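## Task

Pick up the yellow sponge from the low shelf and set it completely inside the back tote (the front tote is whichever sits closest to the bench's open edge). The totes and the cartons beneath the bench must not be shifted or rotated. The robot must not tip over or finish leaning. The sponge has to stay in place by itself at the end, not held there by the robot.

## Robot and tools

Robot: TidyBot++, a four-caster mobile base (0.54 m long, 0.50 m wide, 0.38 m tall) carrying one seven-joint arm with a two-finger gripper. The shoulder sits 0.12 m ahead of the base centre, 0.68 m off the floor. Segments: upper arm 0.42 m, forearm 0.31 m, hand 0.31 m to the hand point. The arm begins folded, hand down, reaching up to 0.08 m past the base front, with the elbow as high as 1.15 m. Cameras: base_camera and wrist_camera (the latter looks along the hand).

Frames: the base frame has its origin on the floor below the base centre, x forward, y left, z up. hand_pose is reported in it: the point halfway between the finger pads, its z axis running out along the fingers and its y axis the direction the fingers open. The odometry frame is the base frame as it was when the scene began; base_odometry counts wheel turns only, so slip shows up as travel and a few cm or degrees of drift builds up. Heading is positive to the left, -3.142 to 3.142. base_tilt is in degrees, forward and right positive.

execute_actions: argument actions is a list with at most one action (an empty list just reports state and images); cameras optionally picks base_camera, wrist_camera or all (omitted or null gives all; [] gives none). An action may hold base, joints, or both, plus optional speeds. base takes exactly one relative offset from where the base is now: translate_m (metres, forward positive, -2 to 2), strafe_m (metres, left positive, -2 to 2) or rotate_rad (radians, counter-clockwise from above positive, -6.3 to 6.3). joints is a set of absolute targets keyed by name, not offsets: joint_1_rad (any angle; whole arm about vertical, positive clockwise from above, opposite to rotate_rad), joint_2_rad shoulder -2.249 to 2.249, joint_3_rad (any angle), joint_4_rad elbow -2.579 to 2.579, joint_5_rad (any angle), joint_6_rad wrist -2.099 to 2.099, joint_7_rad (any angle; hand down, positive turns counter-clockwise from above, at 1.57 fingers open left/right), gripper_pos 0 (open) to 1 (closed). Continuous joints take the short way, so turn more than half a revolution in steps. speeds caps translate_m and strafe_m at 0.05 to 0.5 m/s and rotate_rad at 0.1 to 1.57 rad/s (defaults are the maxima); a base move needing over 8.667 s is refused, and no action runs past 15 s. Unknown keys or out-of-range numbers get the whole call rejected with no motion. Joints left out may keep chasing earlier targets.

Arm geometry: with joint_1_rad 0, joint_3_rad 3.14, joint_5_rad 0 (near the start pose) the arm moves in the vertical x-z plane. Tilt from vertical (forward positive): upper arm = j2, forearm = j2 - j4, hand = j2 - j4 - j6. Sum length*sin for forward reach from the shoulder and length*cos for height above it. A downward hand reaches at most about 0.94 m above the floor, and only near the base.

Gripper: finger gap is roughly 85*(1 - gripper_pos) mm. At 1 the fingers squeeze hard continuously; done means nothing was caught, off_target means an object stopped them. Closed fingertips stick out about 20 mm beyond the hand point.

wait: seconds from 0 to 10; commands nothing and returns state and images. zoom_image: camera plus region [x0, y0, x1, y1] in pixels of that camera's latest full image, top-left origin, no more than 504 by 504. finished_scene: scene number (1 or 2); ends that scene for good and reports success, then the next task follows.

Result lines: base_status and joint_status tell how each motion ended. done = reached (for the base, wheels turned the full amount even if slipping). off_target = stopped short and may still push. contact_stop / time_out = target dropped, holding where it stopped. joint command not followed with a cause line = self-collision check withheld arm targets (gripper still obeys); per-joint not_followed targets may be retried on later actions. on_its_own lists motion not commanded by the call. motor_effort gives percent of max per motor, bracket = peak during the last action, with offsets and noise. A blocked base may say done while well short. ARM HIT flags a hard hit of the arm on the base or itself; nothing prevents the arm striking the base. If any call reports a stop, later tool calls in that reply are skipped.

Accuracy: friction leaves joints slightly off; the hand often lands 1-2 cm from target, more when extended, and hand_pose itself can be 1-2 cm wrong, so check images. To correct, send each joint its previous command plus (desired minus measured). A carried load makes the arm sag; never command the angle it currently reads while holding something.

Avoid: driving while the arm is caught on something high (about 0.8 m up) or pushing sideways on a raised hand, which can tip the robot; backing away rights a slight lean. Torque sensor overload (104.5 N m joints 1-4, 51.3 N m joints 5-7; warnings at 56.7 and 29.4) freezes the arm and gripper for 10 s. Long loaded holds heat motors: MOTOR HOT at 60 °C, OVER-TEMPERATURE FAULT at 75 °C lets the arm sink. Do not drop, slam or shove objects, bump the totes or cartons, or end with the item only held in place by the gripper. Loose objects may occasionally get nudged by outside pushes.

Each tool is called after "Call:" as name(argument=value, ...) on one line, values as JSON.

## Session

Call:
execute_actions(actions=[])

Scene clock: 0.00 s.
base_odometry: x=+0.000 y=+0.000 heading=+0.000 (m, m, rad; odometry frame)
base_tilt: forward=-0.6 right=-0.1 (deg)
base_status: not commanded
joint_positions: joint_1_rad=+0.014 joint_2_rad=-0.332 joint_3_rad=+3.174 joint_4_rad=-2.521 joint_5_rad=+0.014 joint_6_rad=-0.837 joint_7_rad=+1.601 gripper_pos=+0.000
joint_status: not commanded
motor_effort: joint_1_rad=+1 joint_2_rad=-1 joint_3_rad=+0 joint_4_rad=+14 joint_5_rad=+1 joint_6_rad=+2 joint_7_rad=+0 (%)
hand_pose: x=+0.2742 y=-0.0077 z=+0.5883 quat_wxyz=(+0.002, +0.998, -0.004, +0.058) (m; base frame)
pictures: base_camera, wrist_camera
Images, in order (width x height): base_camera 644x364, wrist_camera 644x476.

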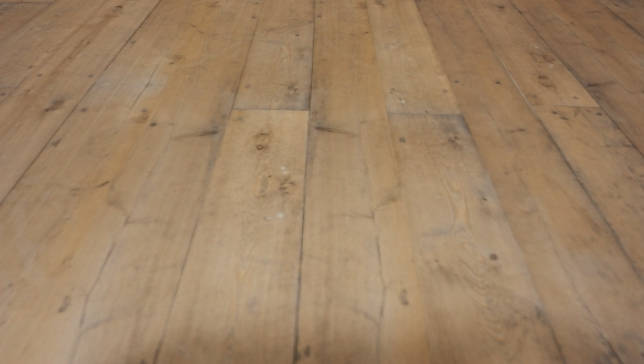

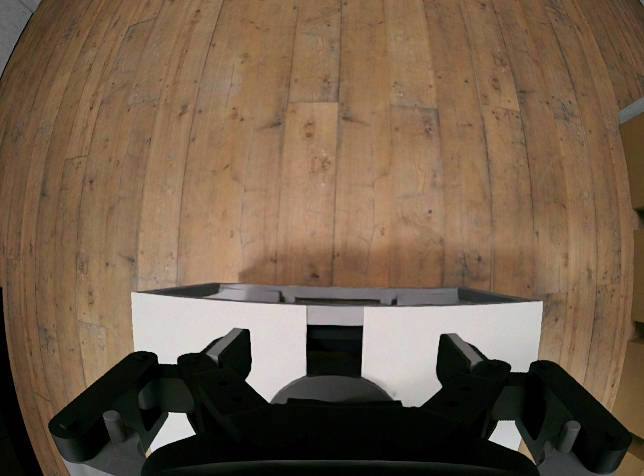

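Call:
execute_actions(actions=[{"joints": {"joint_1_rad": 0.55, "joint_2_rad": -0.2, "joint_3_rad": 3.13, "joint_4_rad": -1.3, "joint_5_rad": -0.01, "joint_6_rad": -0.9, "joint_7_rad": 1.56}}], cameras=["wrist_camera"])

Scene clock: 7.70 s.
base_odometry: x=+0.000 y=+0.000 heading=+0.000 (m, m, rad; odometry frame)
base_tilt: forward=-0.6 right=-0.1 (deg)
base_status: not commanded
joint_positions: joint_1_rad=+0.527 joint_2_rad=-0.217 joint_3_rad=+3.151 joint_4_rad=-1.319 joint_5_rad=+0.014 joint_6_rad=-0.877 joint_7_rad=+1.585 gripper_pos=+0.000
joint_status: all done
motor_effort: joint_1_rad=+1(0) joint_2_rad=-10(10) joint_3_rad=+0(0) joint_4_rad=+19(19) joint_5_rad=+1(1) joint_6_rad=+7(7) joint_7_rad=-1(0) (%)
hand_pose: x=+0.5266 y=-0.2449 z=+1.1115 quat_wxyz=(+0.155, +0.807, -0.215, +0.527) (m; base frame)
pictures: wrist_camera
Images, in order (width x height): wrist_camera 644x476.

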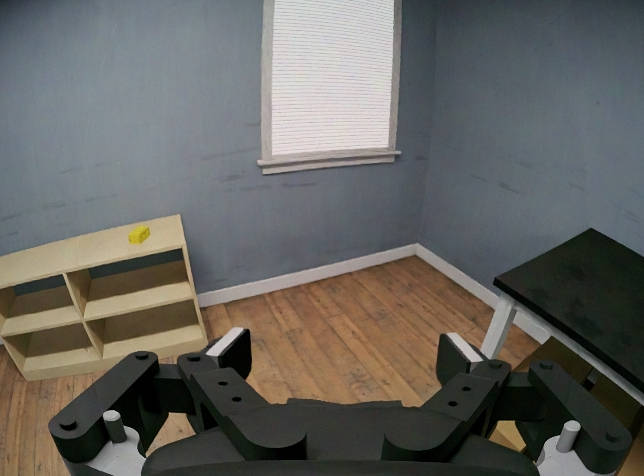

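Call:
zoom_image(camera="wrist_camera", region=[0, 200, 220, 390])

Call:
zoom_image(camera="wrist_camera", region=[460, 210, 644, 460])

Region (0, 200, 220, 390) of wrist_camera's 644x476 image, scaled by 2.291; it fills the top 435 rows of this view, and the rest is white.

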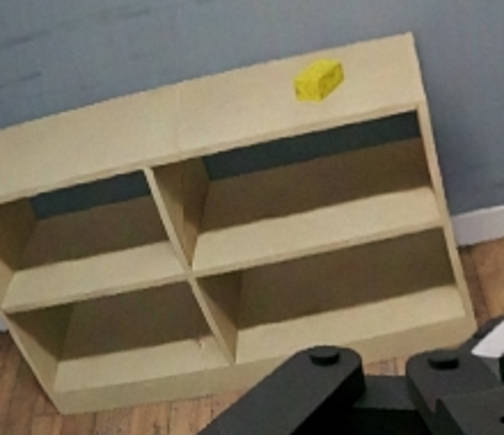

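Region (460, 210, 644, 460) of wrist_camera's 644x476 image, scaled by 2.016; it fills the left 371 columns of this view, and the rest is white.

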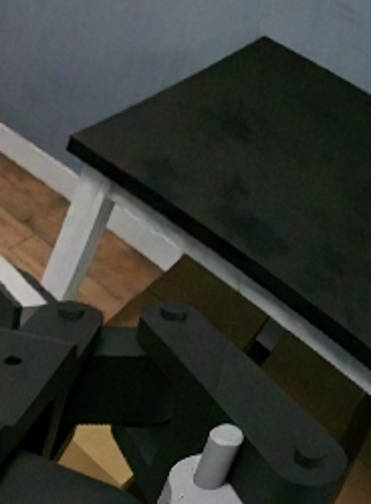

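Call:
execute_actions(actions=[{"base": {"translate_m": 1.2}, "joints": {"joint_1_rad": -0.03, "joint_2_rad": 0.0, "joint_4_rad": -1.5, "joint_6_rad": -1.05, "joint_7_rad": -1.56}}])

Scene clock: 56.63 s.
base_odometry: x=+1.200 y=+0.001 heading=+0.000 (m, m, rad; odometry frame)
base_tilt: forward=-0.6 right=-0.1 (deg)
base_status: done
joint_positions: joint_1_rad=-0.011 joint_2_rad=+0.001 joint_3_rad=+3.146 joint_4_rad=-1.480 joint_5_rad=+0.014 joint_6_rad=-1.028 joint_7_rad=+4.718 gripper_pos=+0.000
joint_status: all done
motor_effort: joint_1_rad=+1(1) joint_2_rad=-17(20) joint_3_rad=+0(1) joint_4_rad=+19(19) joint_5_rad=+1(1) joint_6_rad=+5(8) joint_7_rad=-1(1) (%)
hand_pose: x=+0.6167 y=+0.0010 z=+0.8800 quat_wxyz=(+0.311, -0.007, +0.950, -0.006) (m; base frame)
pictures: base_camera, wrist_camera
Images, in order (width x height): base_camera 644x364, wrist_camera 644x476.

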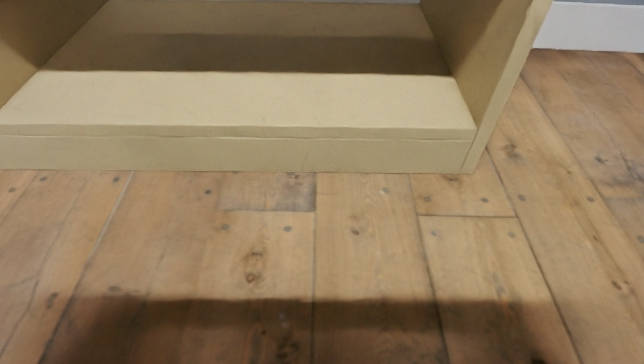

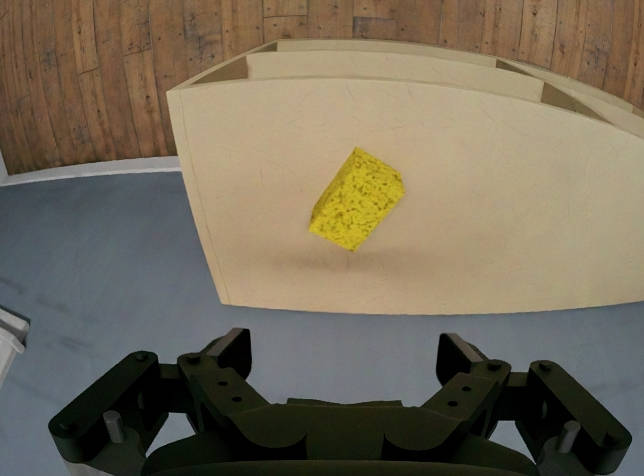

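Call:
zoom_image(camera="wrist_camera", region=[290, 130, 430, 270])

Region (290, 130, 430, 270) of wrist_camera's 644x476 image, scaled by 3.600.

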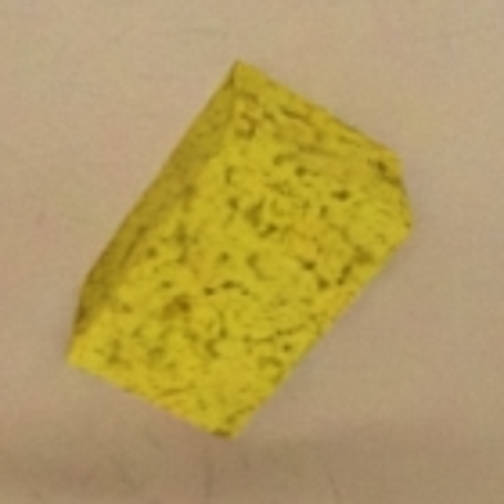

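Call:
execute_actions(actions=[{"joints": {"joint_1_rad": -0.074, "joint_2_rad": 0.60, "joint_4_rad": -1.025, "joint_6_rad": -1.52, "joint_7_rad": 4.125}}], cameras=["wrist_camera"])

Scene clock: 157.03 s.
base_odometry: x=+1.200 y=+0.001 heading=+0.000 (m, m, rad; odometry frame)
base_tilt: forward=-0.6 right=-0.1 (deg)
base_status: not commanded
joint_positions: joint_1_rad=-0.050 joint_2_rad=+0.597 joint_3_rad=+3.146 joint_4_rad=-1.049 joint_5_rad=+0.014 joint_6_rad=-1.498 joint_7_rad=+4.147 gripper_pos=+0.000
joint_status: all done
motor_effort: joint_1_rad=+1(0) joint_2_rad=-33(36) joint_3_rad=+0(1) joint_4_rad=+15(18) joint_5_rad=+1(1) joint_6_rad=+0(5) joint_7_rad=+0(1) (%)
hand_pose: x=+0.6678 y=+0.0224 z=+0.6948 quat_wxyz=(+0.001, +0.256, +0.967, -0.008) (m; base frame)
pictures: wrist_camera
Images, in order (width x height): wrist_camera 644x476.

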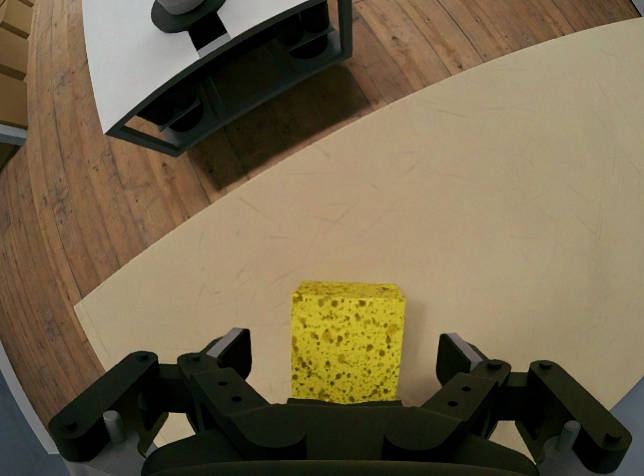

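Call:
execute_actions(actions=[])

Scene clock: 178.40 s.
base_odometry: x=+1.200 y=+0.001 heading=+0.000 (m, m, rad; odometry frame)
base_tilt: forward=-0.6 right=-0.1 (deg)
base_status: not commanded
joint_positions: joint_1_rad=-0.050 joint_2_rad=+0.597 joint_3_rad=+3.146 joint_4_rad=-1.049 joint_5_rad=+0.014 joint_6_rad=-1.498 joint_7_rad=+4.147 gripper_pos=+0.000
joint_status: all done
motor_effort: joint_1_rad=+1(0) joint_2_rad=-34(36) joint_3_rad=+0(1) joint_4_rad=+16(18) joint_5_rad=+1(1) joint_6_rad=+0(5) joint_7_rad=+0(1) (%)
hand_pose: x=+0.6678 y=+0.0224 z=+0.6948 quat_wxyz=(+0.001, +0.256, +0.967, -0.008) (m; base frame)
pictures: base_camera, wrist_camera
Images, in order (width x height): base_camera 644x364, wrist_camera 644x476.

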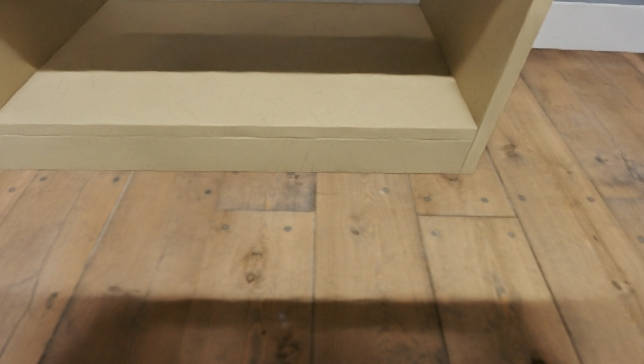

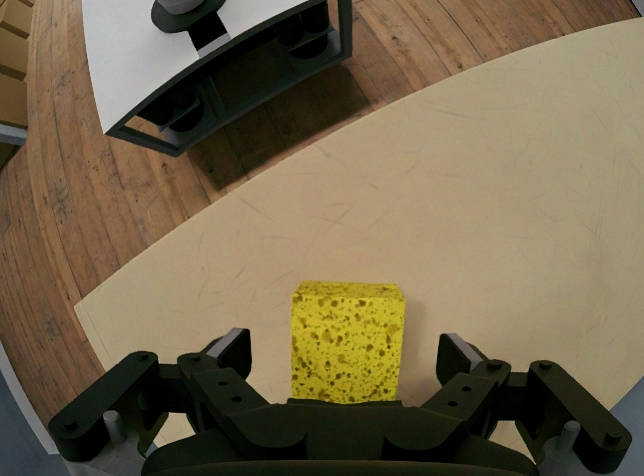

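Call:
execute_actions(actions=[{"joints": {"joint_2_rad": 0.635, "joint_4_rad": -1.205, "joint_6_rad": -1.30}}])

Scene clock: 186.60 s.
base_odometry: x=+1.200 y=+0.001 heading=+0.000 (m, m, rad; odometry frame)
base_tilt: forward=-0.6 right=-0.1 (deg)
base_status: not commanded
joint_positions: joint_1_rad=-0.050 joint_2_rad=+0.630 joint_3_rad=+3.146 joint_4_rad=-1.189 joint_5_rad=+0.014 joint_6_rad=-1.320 joint_7_rad=+4.147 gripper_pos=+0.000
joint_status: all done
motor_effort: joint_1_rad=+1(1) joint_2_rad=-34(36) joint_3_rad=-1(1) joint_4_rad=+15(15) joint_5_rad=+1(1) joint_6_rad=+0(0) joint_7_rad=+0(0) (%)
hand_pose: x=+0.6721 y=+0.0226 z=+0.6332 quat_wxyz=(+0.004, +0.255, +0.967, -0.007) (m; base frame)
pictures: base_camera, wrist_camera
Images, in order (width x height): base_camera 644x364, wrist_camera 644x476.

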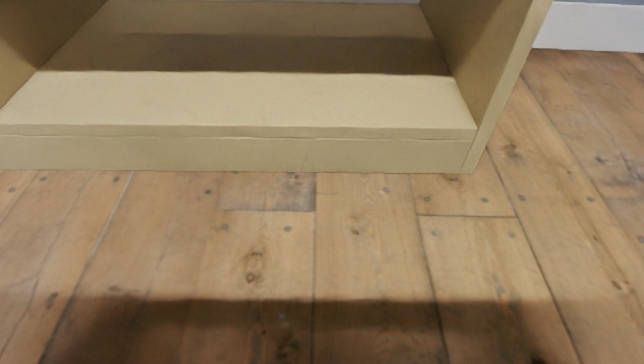

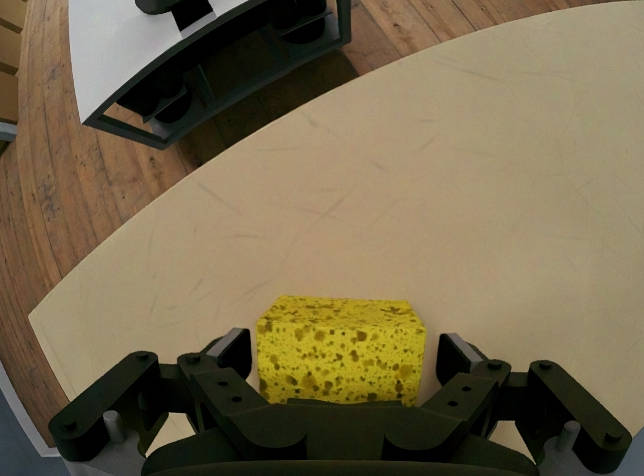

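Call:
execute_actions(actions=[{"joints": {"joint_2_rad": 0.648, "gripper_pos": 1.0}}], cameras=["wrist_camera"])

Scene clock: 201.90 s.
base_odometry: x=+1.200 y=+0.001 heading=+0.000 (m, m, rad; odometry frame)
base_tilt: forward=-0.6 right=-0.1 (deg)
base_status: not commanded
joint_positions: joint_1_rad=-0.050 joint_2_rad=+0.634 joint_3_rad=+3.146 joint_4_rad=-1.189 joint_5_rad=+0.014 joint_6_rad=-1.319 joint_7_rad=+4.147 gripper_pos=+0.386
joint_status: gripper_pos off_target (ended at +0.386, target +1.000); the others done
motor_effort: joint_1_rad=+1(0) joint_2_rad=-28(35) joint_3_rad=-1(1) joint_4_rad=+11(16) joint_5_rad=+1(1) joint_6_rad=+0(1) joint_7_rad=-1(0) (%)
hand_pose: x=+0.6721 y=+0.0226 z=+0.6313 quat_wxyz=(+0.002, +0.255, +0.967, -0.008) (m; base frame)
pictures: wrist_camera
Images, in order (width x height): wrist_camera 644x476.

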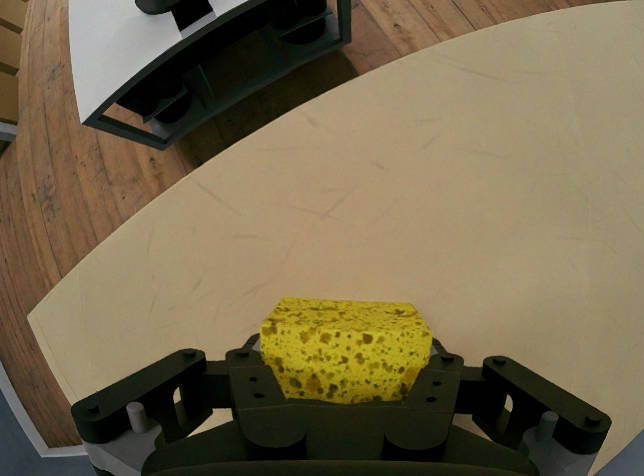

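Call:
execute_actions(actions=[{"base": {"rotate_rad": -3.14}, "joints": {"joint_1_rad": 0.02, "joint_2_rad": 0.1, "joint_4_rad": -1.0, "joint_6_rad": -1.2, "joint_7_rad": 1.585}}])

Scene clock: 232.57 s.
base_odometry: x=+1.200 y=+0.001 heading=-3.139 (m, m, rad; odometry frame)
base_tilt: forward=-0.6 right=-0.1 (deg)
base_status: done
joint_positions: joint_1_rad=+0.015 joint_2_rad=+0.108 joint_3_rad=+3.134 joint_4_rad=-1.020 joint_5_rad=+0.012 joint_6_rad=-1.218 joint_7_rad=+1.593 gripper_pos=+0.387
joint_status: all done
motor_effort: joint_1_rad=+1(6) joint_2_rad=-20(37) joint_3_rad=-1(3) joint_4_rad=+18(17) joint_5_rad=+1(3) joint_6_rad=+5(5) joint_7_rad=+0(0) (%)
hand_pose: x=+0.6705 y=-0.0063 z=+1.0172 quat_wxyz=(+0.011, +0.922, +0.007, +0.387) (m; base frame)
pictures: base_camera, wrist_camera
Images, in order (width x height): base_camera 644x364, wrist_camera 644x476.

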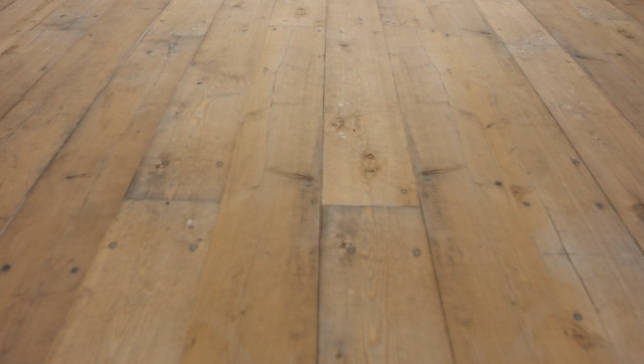

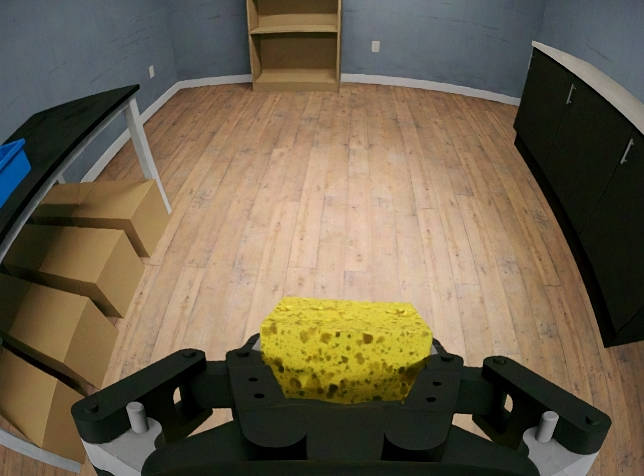

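Call:
execute_actions(actions=[{"base": {"strafe_m": 1.4}}])

Scene clock: 252.27 s.
base_odometry: x=+1.202 y=-1.399 heading=-3.140 (m, m, rad; odometry frame)
base_tilt: forward=-0.6 right=-0.1 (deg)
base_status: done
joint_positions: joint_1_rad=+0.015 joint_2_rad=+0.108 joint_3_rad=+3.134 joint_4_rad=-1.020 joint_5_rad=+0.012 joint_6_rad=-1.218 joint_7_rad=+1.593 gripper_pos=+0.387
joint_status: not commanded
motor_effort: joint_1_rad=+1(2) joint_2_rad=-21(21) joint_3_rad=+0(2) joint_4_rad=+18(19) joint_5_rad=+1(2) joint_6_rad=+6(6) joint_7_rad=+0(1) (%)
hand_pose: x=+0.6705 y=-0.0063 z=+1.0172 quat_wxyz=(+0.011, +0.922, +0.007, +0.387) (m; base frame)
pictures: base_camera, wrist_camera
Images, in order (width x height): base_camera 644x364, wrist_camera 644x476.

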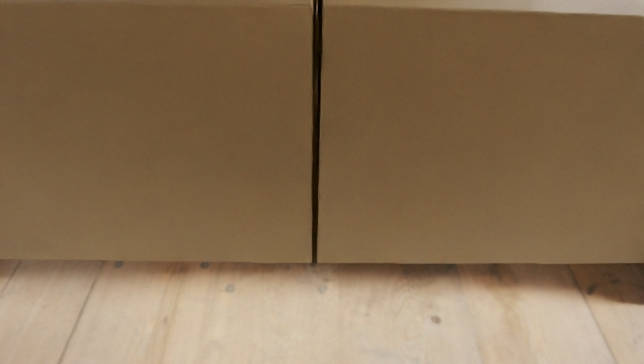

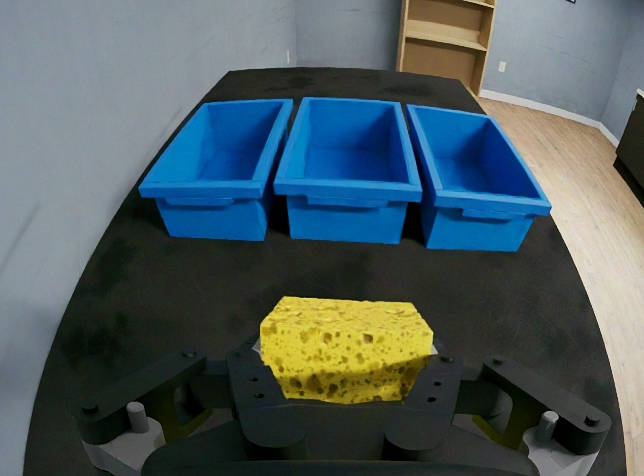

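Call:
zoom_image(camera="wrist_camera", region=[100, 60, 460, 280])

Region (100, 60, 460, 280) of wrist_camera's 644x476 image, scaled by 1.400.

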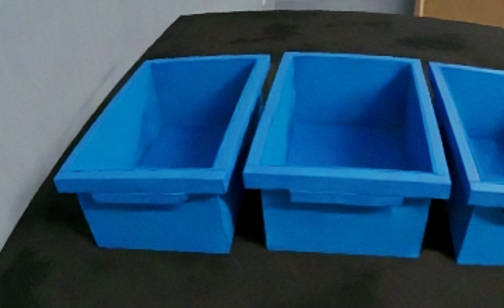

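Call:
zoom_image(camera="wrist_camera", region=[0, 170, 240, 476])

Call:
zoom_image(camera="wrist_camera", region=[440, 170, 644, 476])

Region (0, 170, 240, 476) of wrist_camera's 644x476 image, scaled by 1.647; it fills the left 395 columns of this view, and the rest is white.

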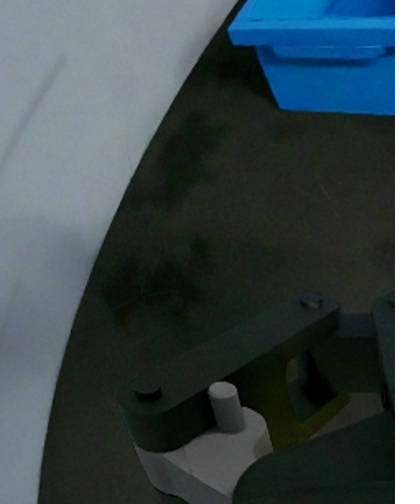

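Region (440, 170, 644, 476) of wrist_camera's 644x476 image, scaled by 1.647.

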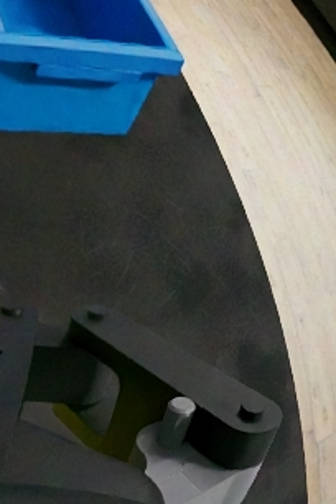

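Call:
execute_actions(actions=[{"base": {"strafe_m": 0.15}, "joints": {"joint_1_rad": -0.09, "joint_2_rad": 0.45, "joint_4_rad": -0.665, "joint_6_rad": -0.62}}])

Scene clock: 374.03 s.
base_odometry: x=+1.202 y=-1.549 heading=-3.141 (m, m, rad; odometry frame)
base_tilt: forward=-0.6 right=-0.1 (deg)
base_status: done
joint_positions: joint_1_rad=-0.082 joint_2_rad=+0.456 joint_3_rad=+3.134 joint_4_rad=-0.689 joint_5_rad=+0.012 joint_6_rad=-0.641 joint_7_rad=+1.593 gripper_pos=+0.387
joint_status: all done
motor_effort: joint_1_rad=+0(2) joint_2_rad=-33(36) joint_3_rad=-1(3) joint_4_rad=+20(20) joint_5_rad=+1(0) joint_6_rad=+7(7) joint_7_rad=-1(0) (%)
hand_pose: x=+0.8916 y=+0.0664 z=+1.1234 quat_wxyz=(-0.016, +0.778, +0.044, +0.627) (m; base frame)
pictures: base_camera, wrist_camera
Images, in order (width x height): base_camera 644x364, wrist_camera 644x476.

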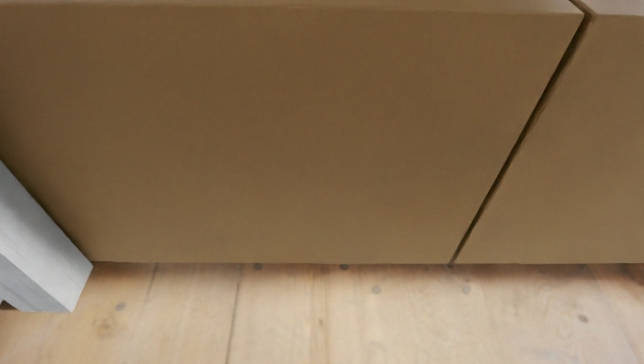

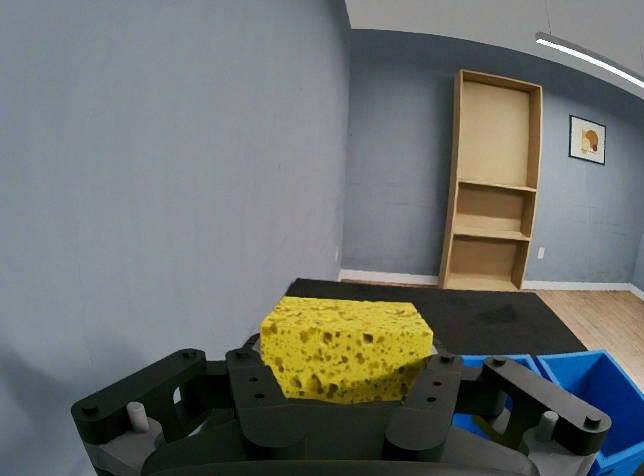

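Call:
execute_actions(actions=[{"base": {"translate_m": 0.095}, "joints": {"joint_1_rad": -0.055, "joint_2_rad": 0.605}}])

Scene clock: 410.27 s.
base_odometry: x=+1.107 y=-1.550 heading=-3.140 (m, m, rad; odometry frame)
base_tilt: forward=-0.6 right=-0.1 (deg)
base_status: done
joint_positions: joint_1_rad=-0.075 joint_2_rad=+0.607 joint_3_rad=+3.134 joint_4_rad=-0.676 joint_5_rad=+0.012 joint_6_rad=-0.638 joint_7_rad=+1.593 gripper_pos=+0.387
joint_status: all done
motor_effort: joint_1_rad=+1(1) joint_2_rad=-37(48) joint_3_rad=+0(1) joint_4_rad=+20(24) joint_5_rad=+1(1) joint_6_rad=+7(9) joint_7_rad=-1(0) (%)
hand_pose: x=+0.9501 y=+0.0658 z=+1.0100 quat_wxyz=(-0.013, +0.818, +0.043, +0.573) (m; base frame)
pictures: base_camera, wrist_camera
Images, in order (width x height): base_camera 644x364, wrist_camera 644x476.

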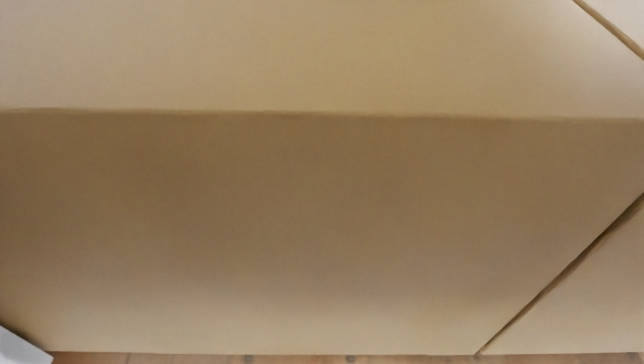

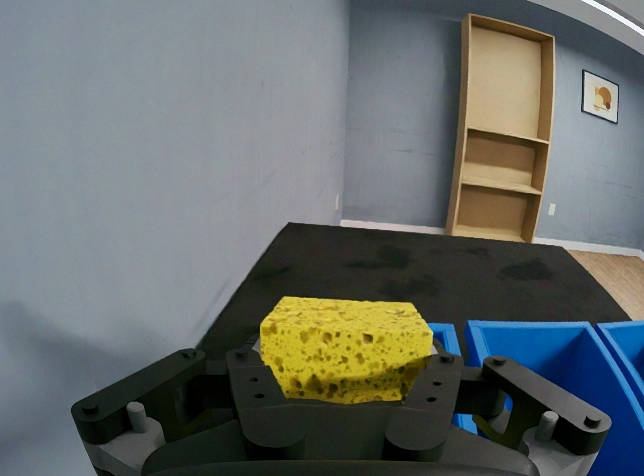

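Call:
zoom_image(camera="wrist_camera", region=[400, 290, 644, 476])

Region (400, 290, 644, 476) of wrist_camera's 644x476 image, scaled by 2.066; it fills the top 384 rows of this view, and the rest is white.

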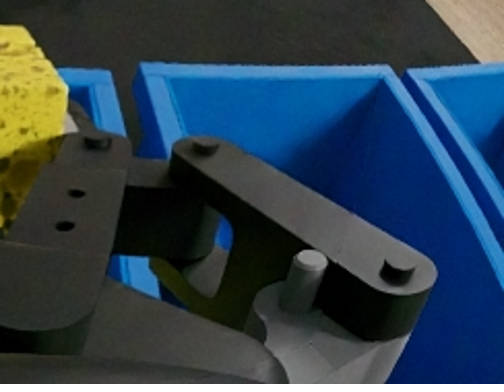

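Call:
execute_actions(actions=[{"joints": {"joint_1_rad": -0.042, "joint_2_rad": 0.705, "joint_4_rad": -0.725, "joint_6_rad": -0.78}}], cameras=["wrist_camera"])

Scene clock: 428.20 s.
base_odometry: x=+1.107 y=-1.550 heading=-3.140 (m, m, rad; odometry frame)
base_tilt: forward=-0.6 right=-0.1 (deg)
base_status: not commanded
joint_positions: joint_1_rad=-0.065 joint_2_rad=+0.711 joint_3_rad=+3.134 joint_4_rad=-0.716 joint_5_rad=+0.012 joint_6_rad=-0.766 joint_7_rad=+1.593 gripper_pos=+0.387
joint_status: all done
motor_effort: joint_1_rad=+1(1) joint_2_rad=-41(45) joint_3_rad=-1(1) joint_4_rad=+21(22) joint_5_rad=+1(1) joint_6_rad=+7(7) joint_7_rad=+0(0) (%)
hand_pose: x=+0.9557 y=+0.0569 z=+0.8643 quat_wxyz=(-0.008, +0.889, +0.042, +0.457) (m; base frame)
pictures: wrist_camera
Images, in order (width x height): wrist_camera 644x476.

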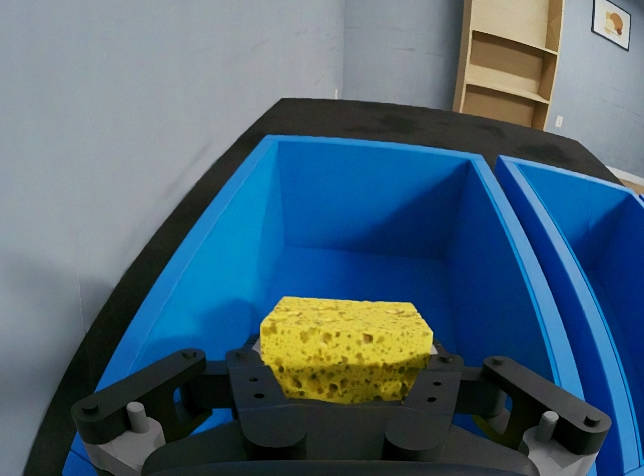

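Call:
execute_actions(actions=[{"joints": {"gripper_pos": 0.18}}], cameras=["wrist_camera"])

Scene clock: 432.40 s.
base_odometry: x=+1.107 y=-1.550 heading=-3.140 (m, m, rad; odometry frame)
base_tilt: forward=-0.6 right=-0.1 (deg)
base_status: not commanded
joint_positions: joint_1_rad=-0.065 joint_2_rad=+0.711 joint_3_rad=+3.134 joint_4_rad=-0.716 joint_5_rad=+0.012 joint_6_rad=-0.766 joint_7_rad=+1.593 gripper_pos=+0.180
joint_status: all done
motor_effort: joint_1_rad=+1(1) joint_2_rad=-41(41) joint_3_rad=-1(1) joint_4_rad=+20(20) joint_5_rad=+1(1) joint_6_rad=+6(7) joint_7_rad=+0(1) (%)
hand_pose: x=+0.9557 y=+0.0569 z=+0.8643 quat_wxyz=(-0.008, +0.889, +0.042, +0.457) (m; base frame)
pictures: wrist_camera
Images, in order (width x height): wrist_camera 644x476.

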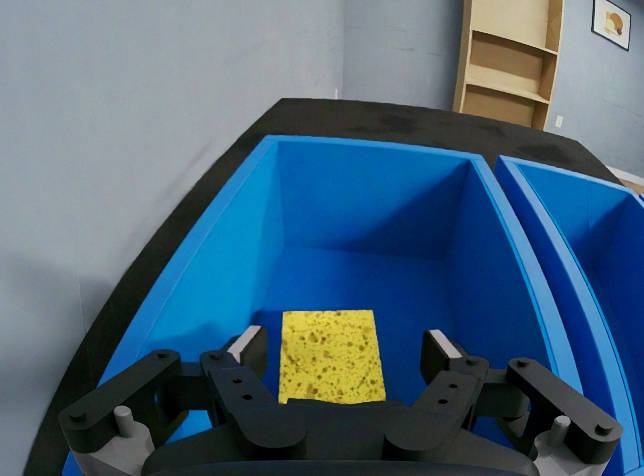

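Call:
execute_actions(actions=[{"joints": {"joint_2_rad": 0.52}}], cameras=["wrist_camera"])

Scene clock: 438.10 s.
base_odometry: x=+1.107 y=-1.550 heading=-3.140 (m, m, rad; odometry frame)
base_tilt: forward=-0.6 right=-0.1 (deg)
base_status: not commanded
joint_positions: joint_1_rad=-0.065 joint_2_rad=+0.515 joint_3_rad=+3.134 joint_4_rad=-0.716 joint_5_rad=+0.012 joint_6_rad=-0.766 joint_7_rad=+1.593 gripper_pos=+0.180
joint_status: all done
motor_effort: joint_1_rad=+1(1) joint_2_rad=-35(45) joint_3_rad=-1(1) joint_4_rad=+20(22) joint_5_rad=+1(1) joint_6_rad=+7(7) joint_7_rad=+0(1) (%)
hand_pose: x=+0.9044 y=+0.0536 z=+1.0238 quat_wxyz=(-0.009, +0.840, +0.040, +0.541) (m; base frame)
pictures: wrist_camera
Images, in order (width x height): wrist_camera 644x476.

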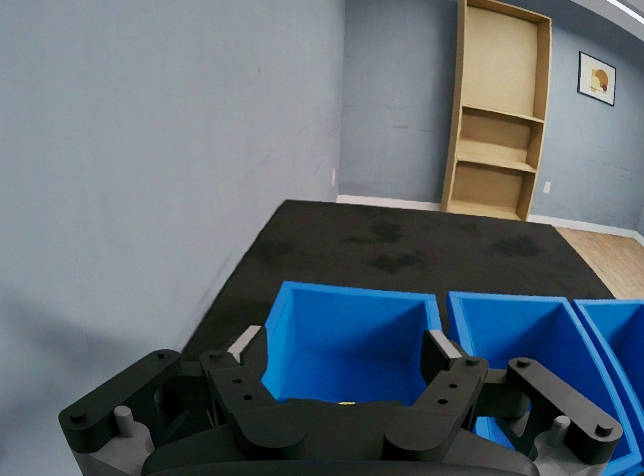

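Call:
finished_scene(scene=2)

The scene is finished: the task was done.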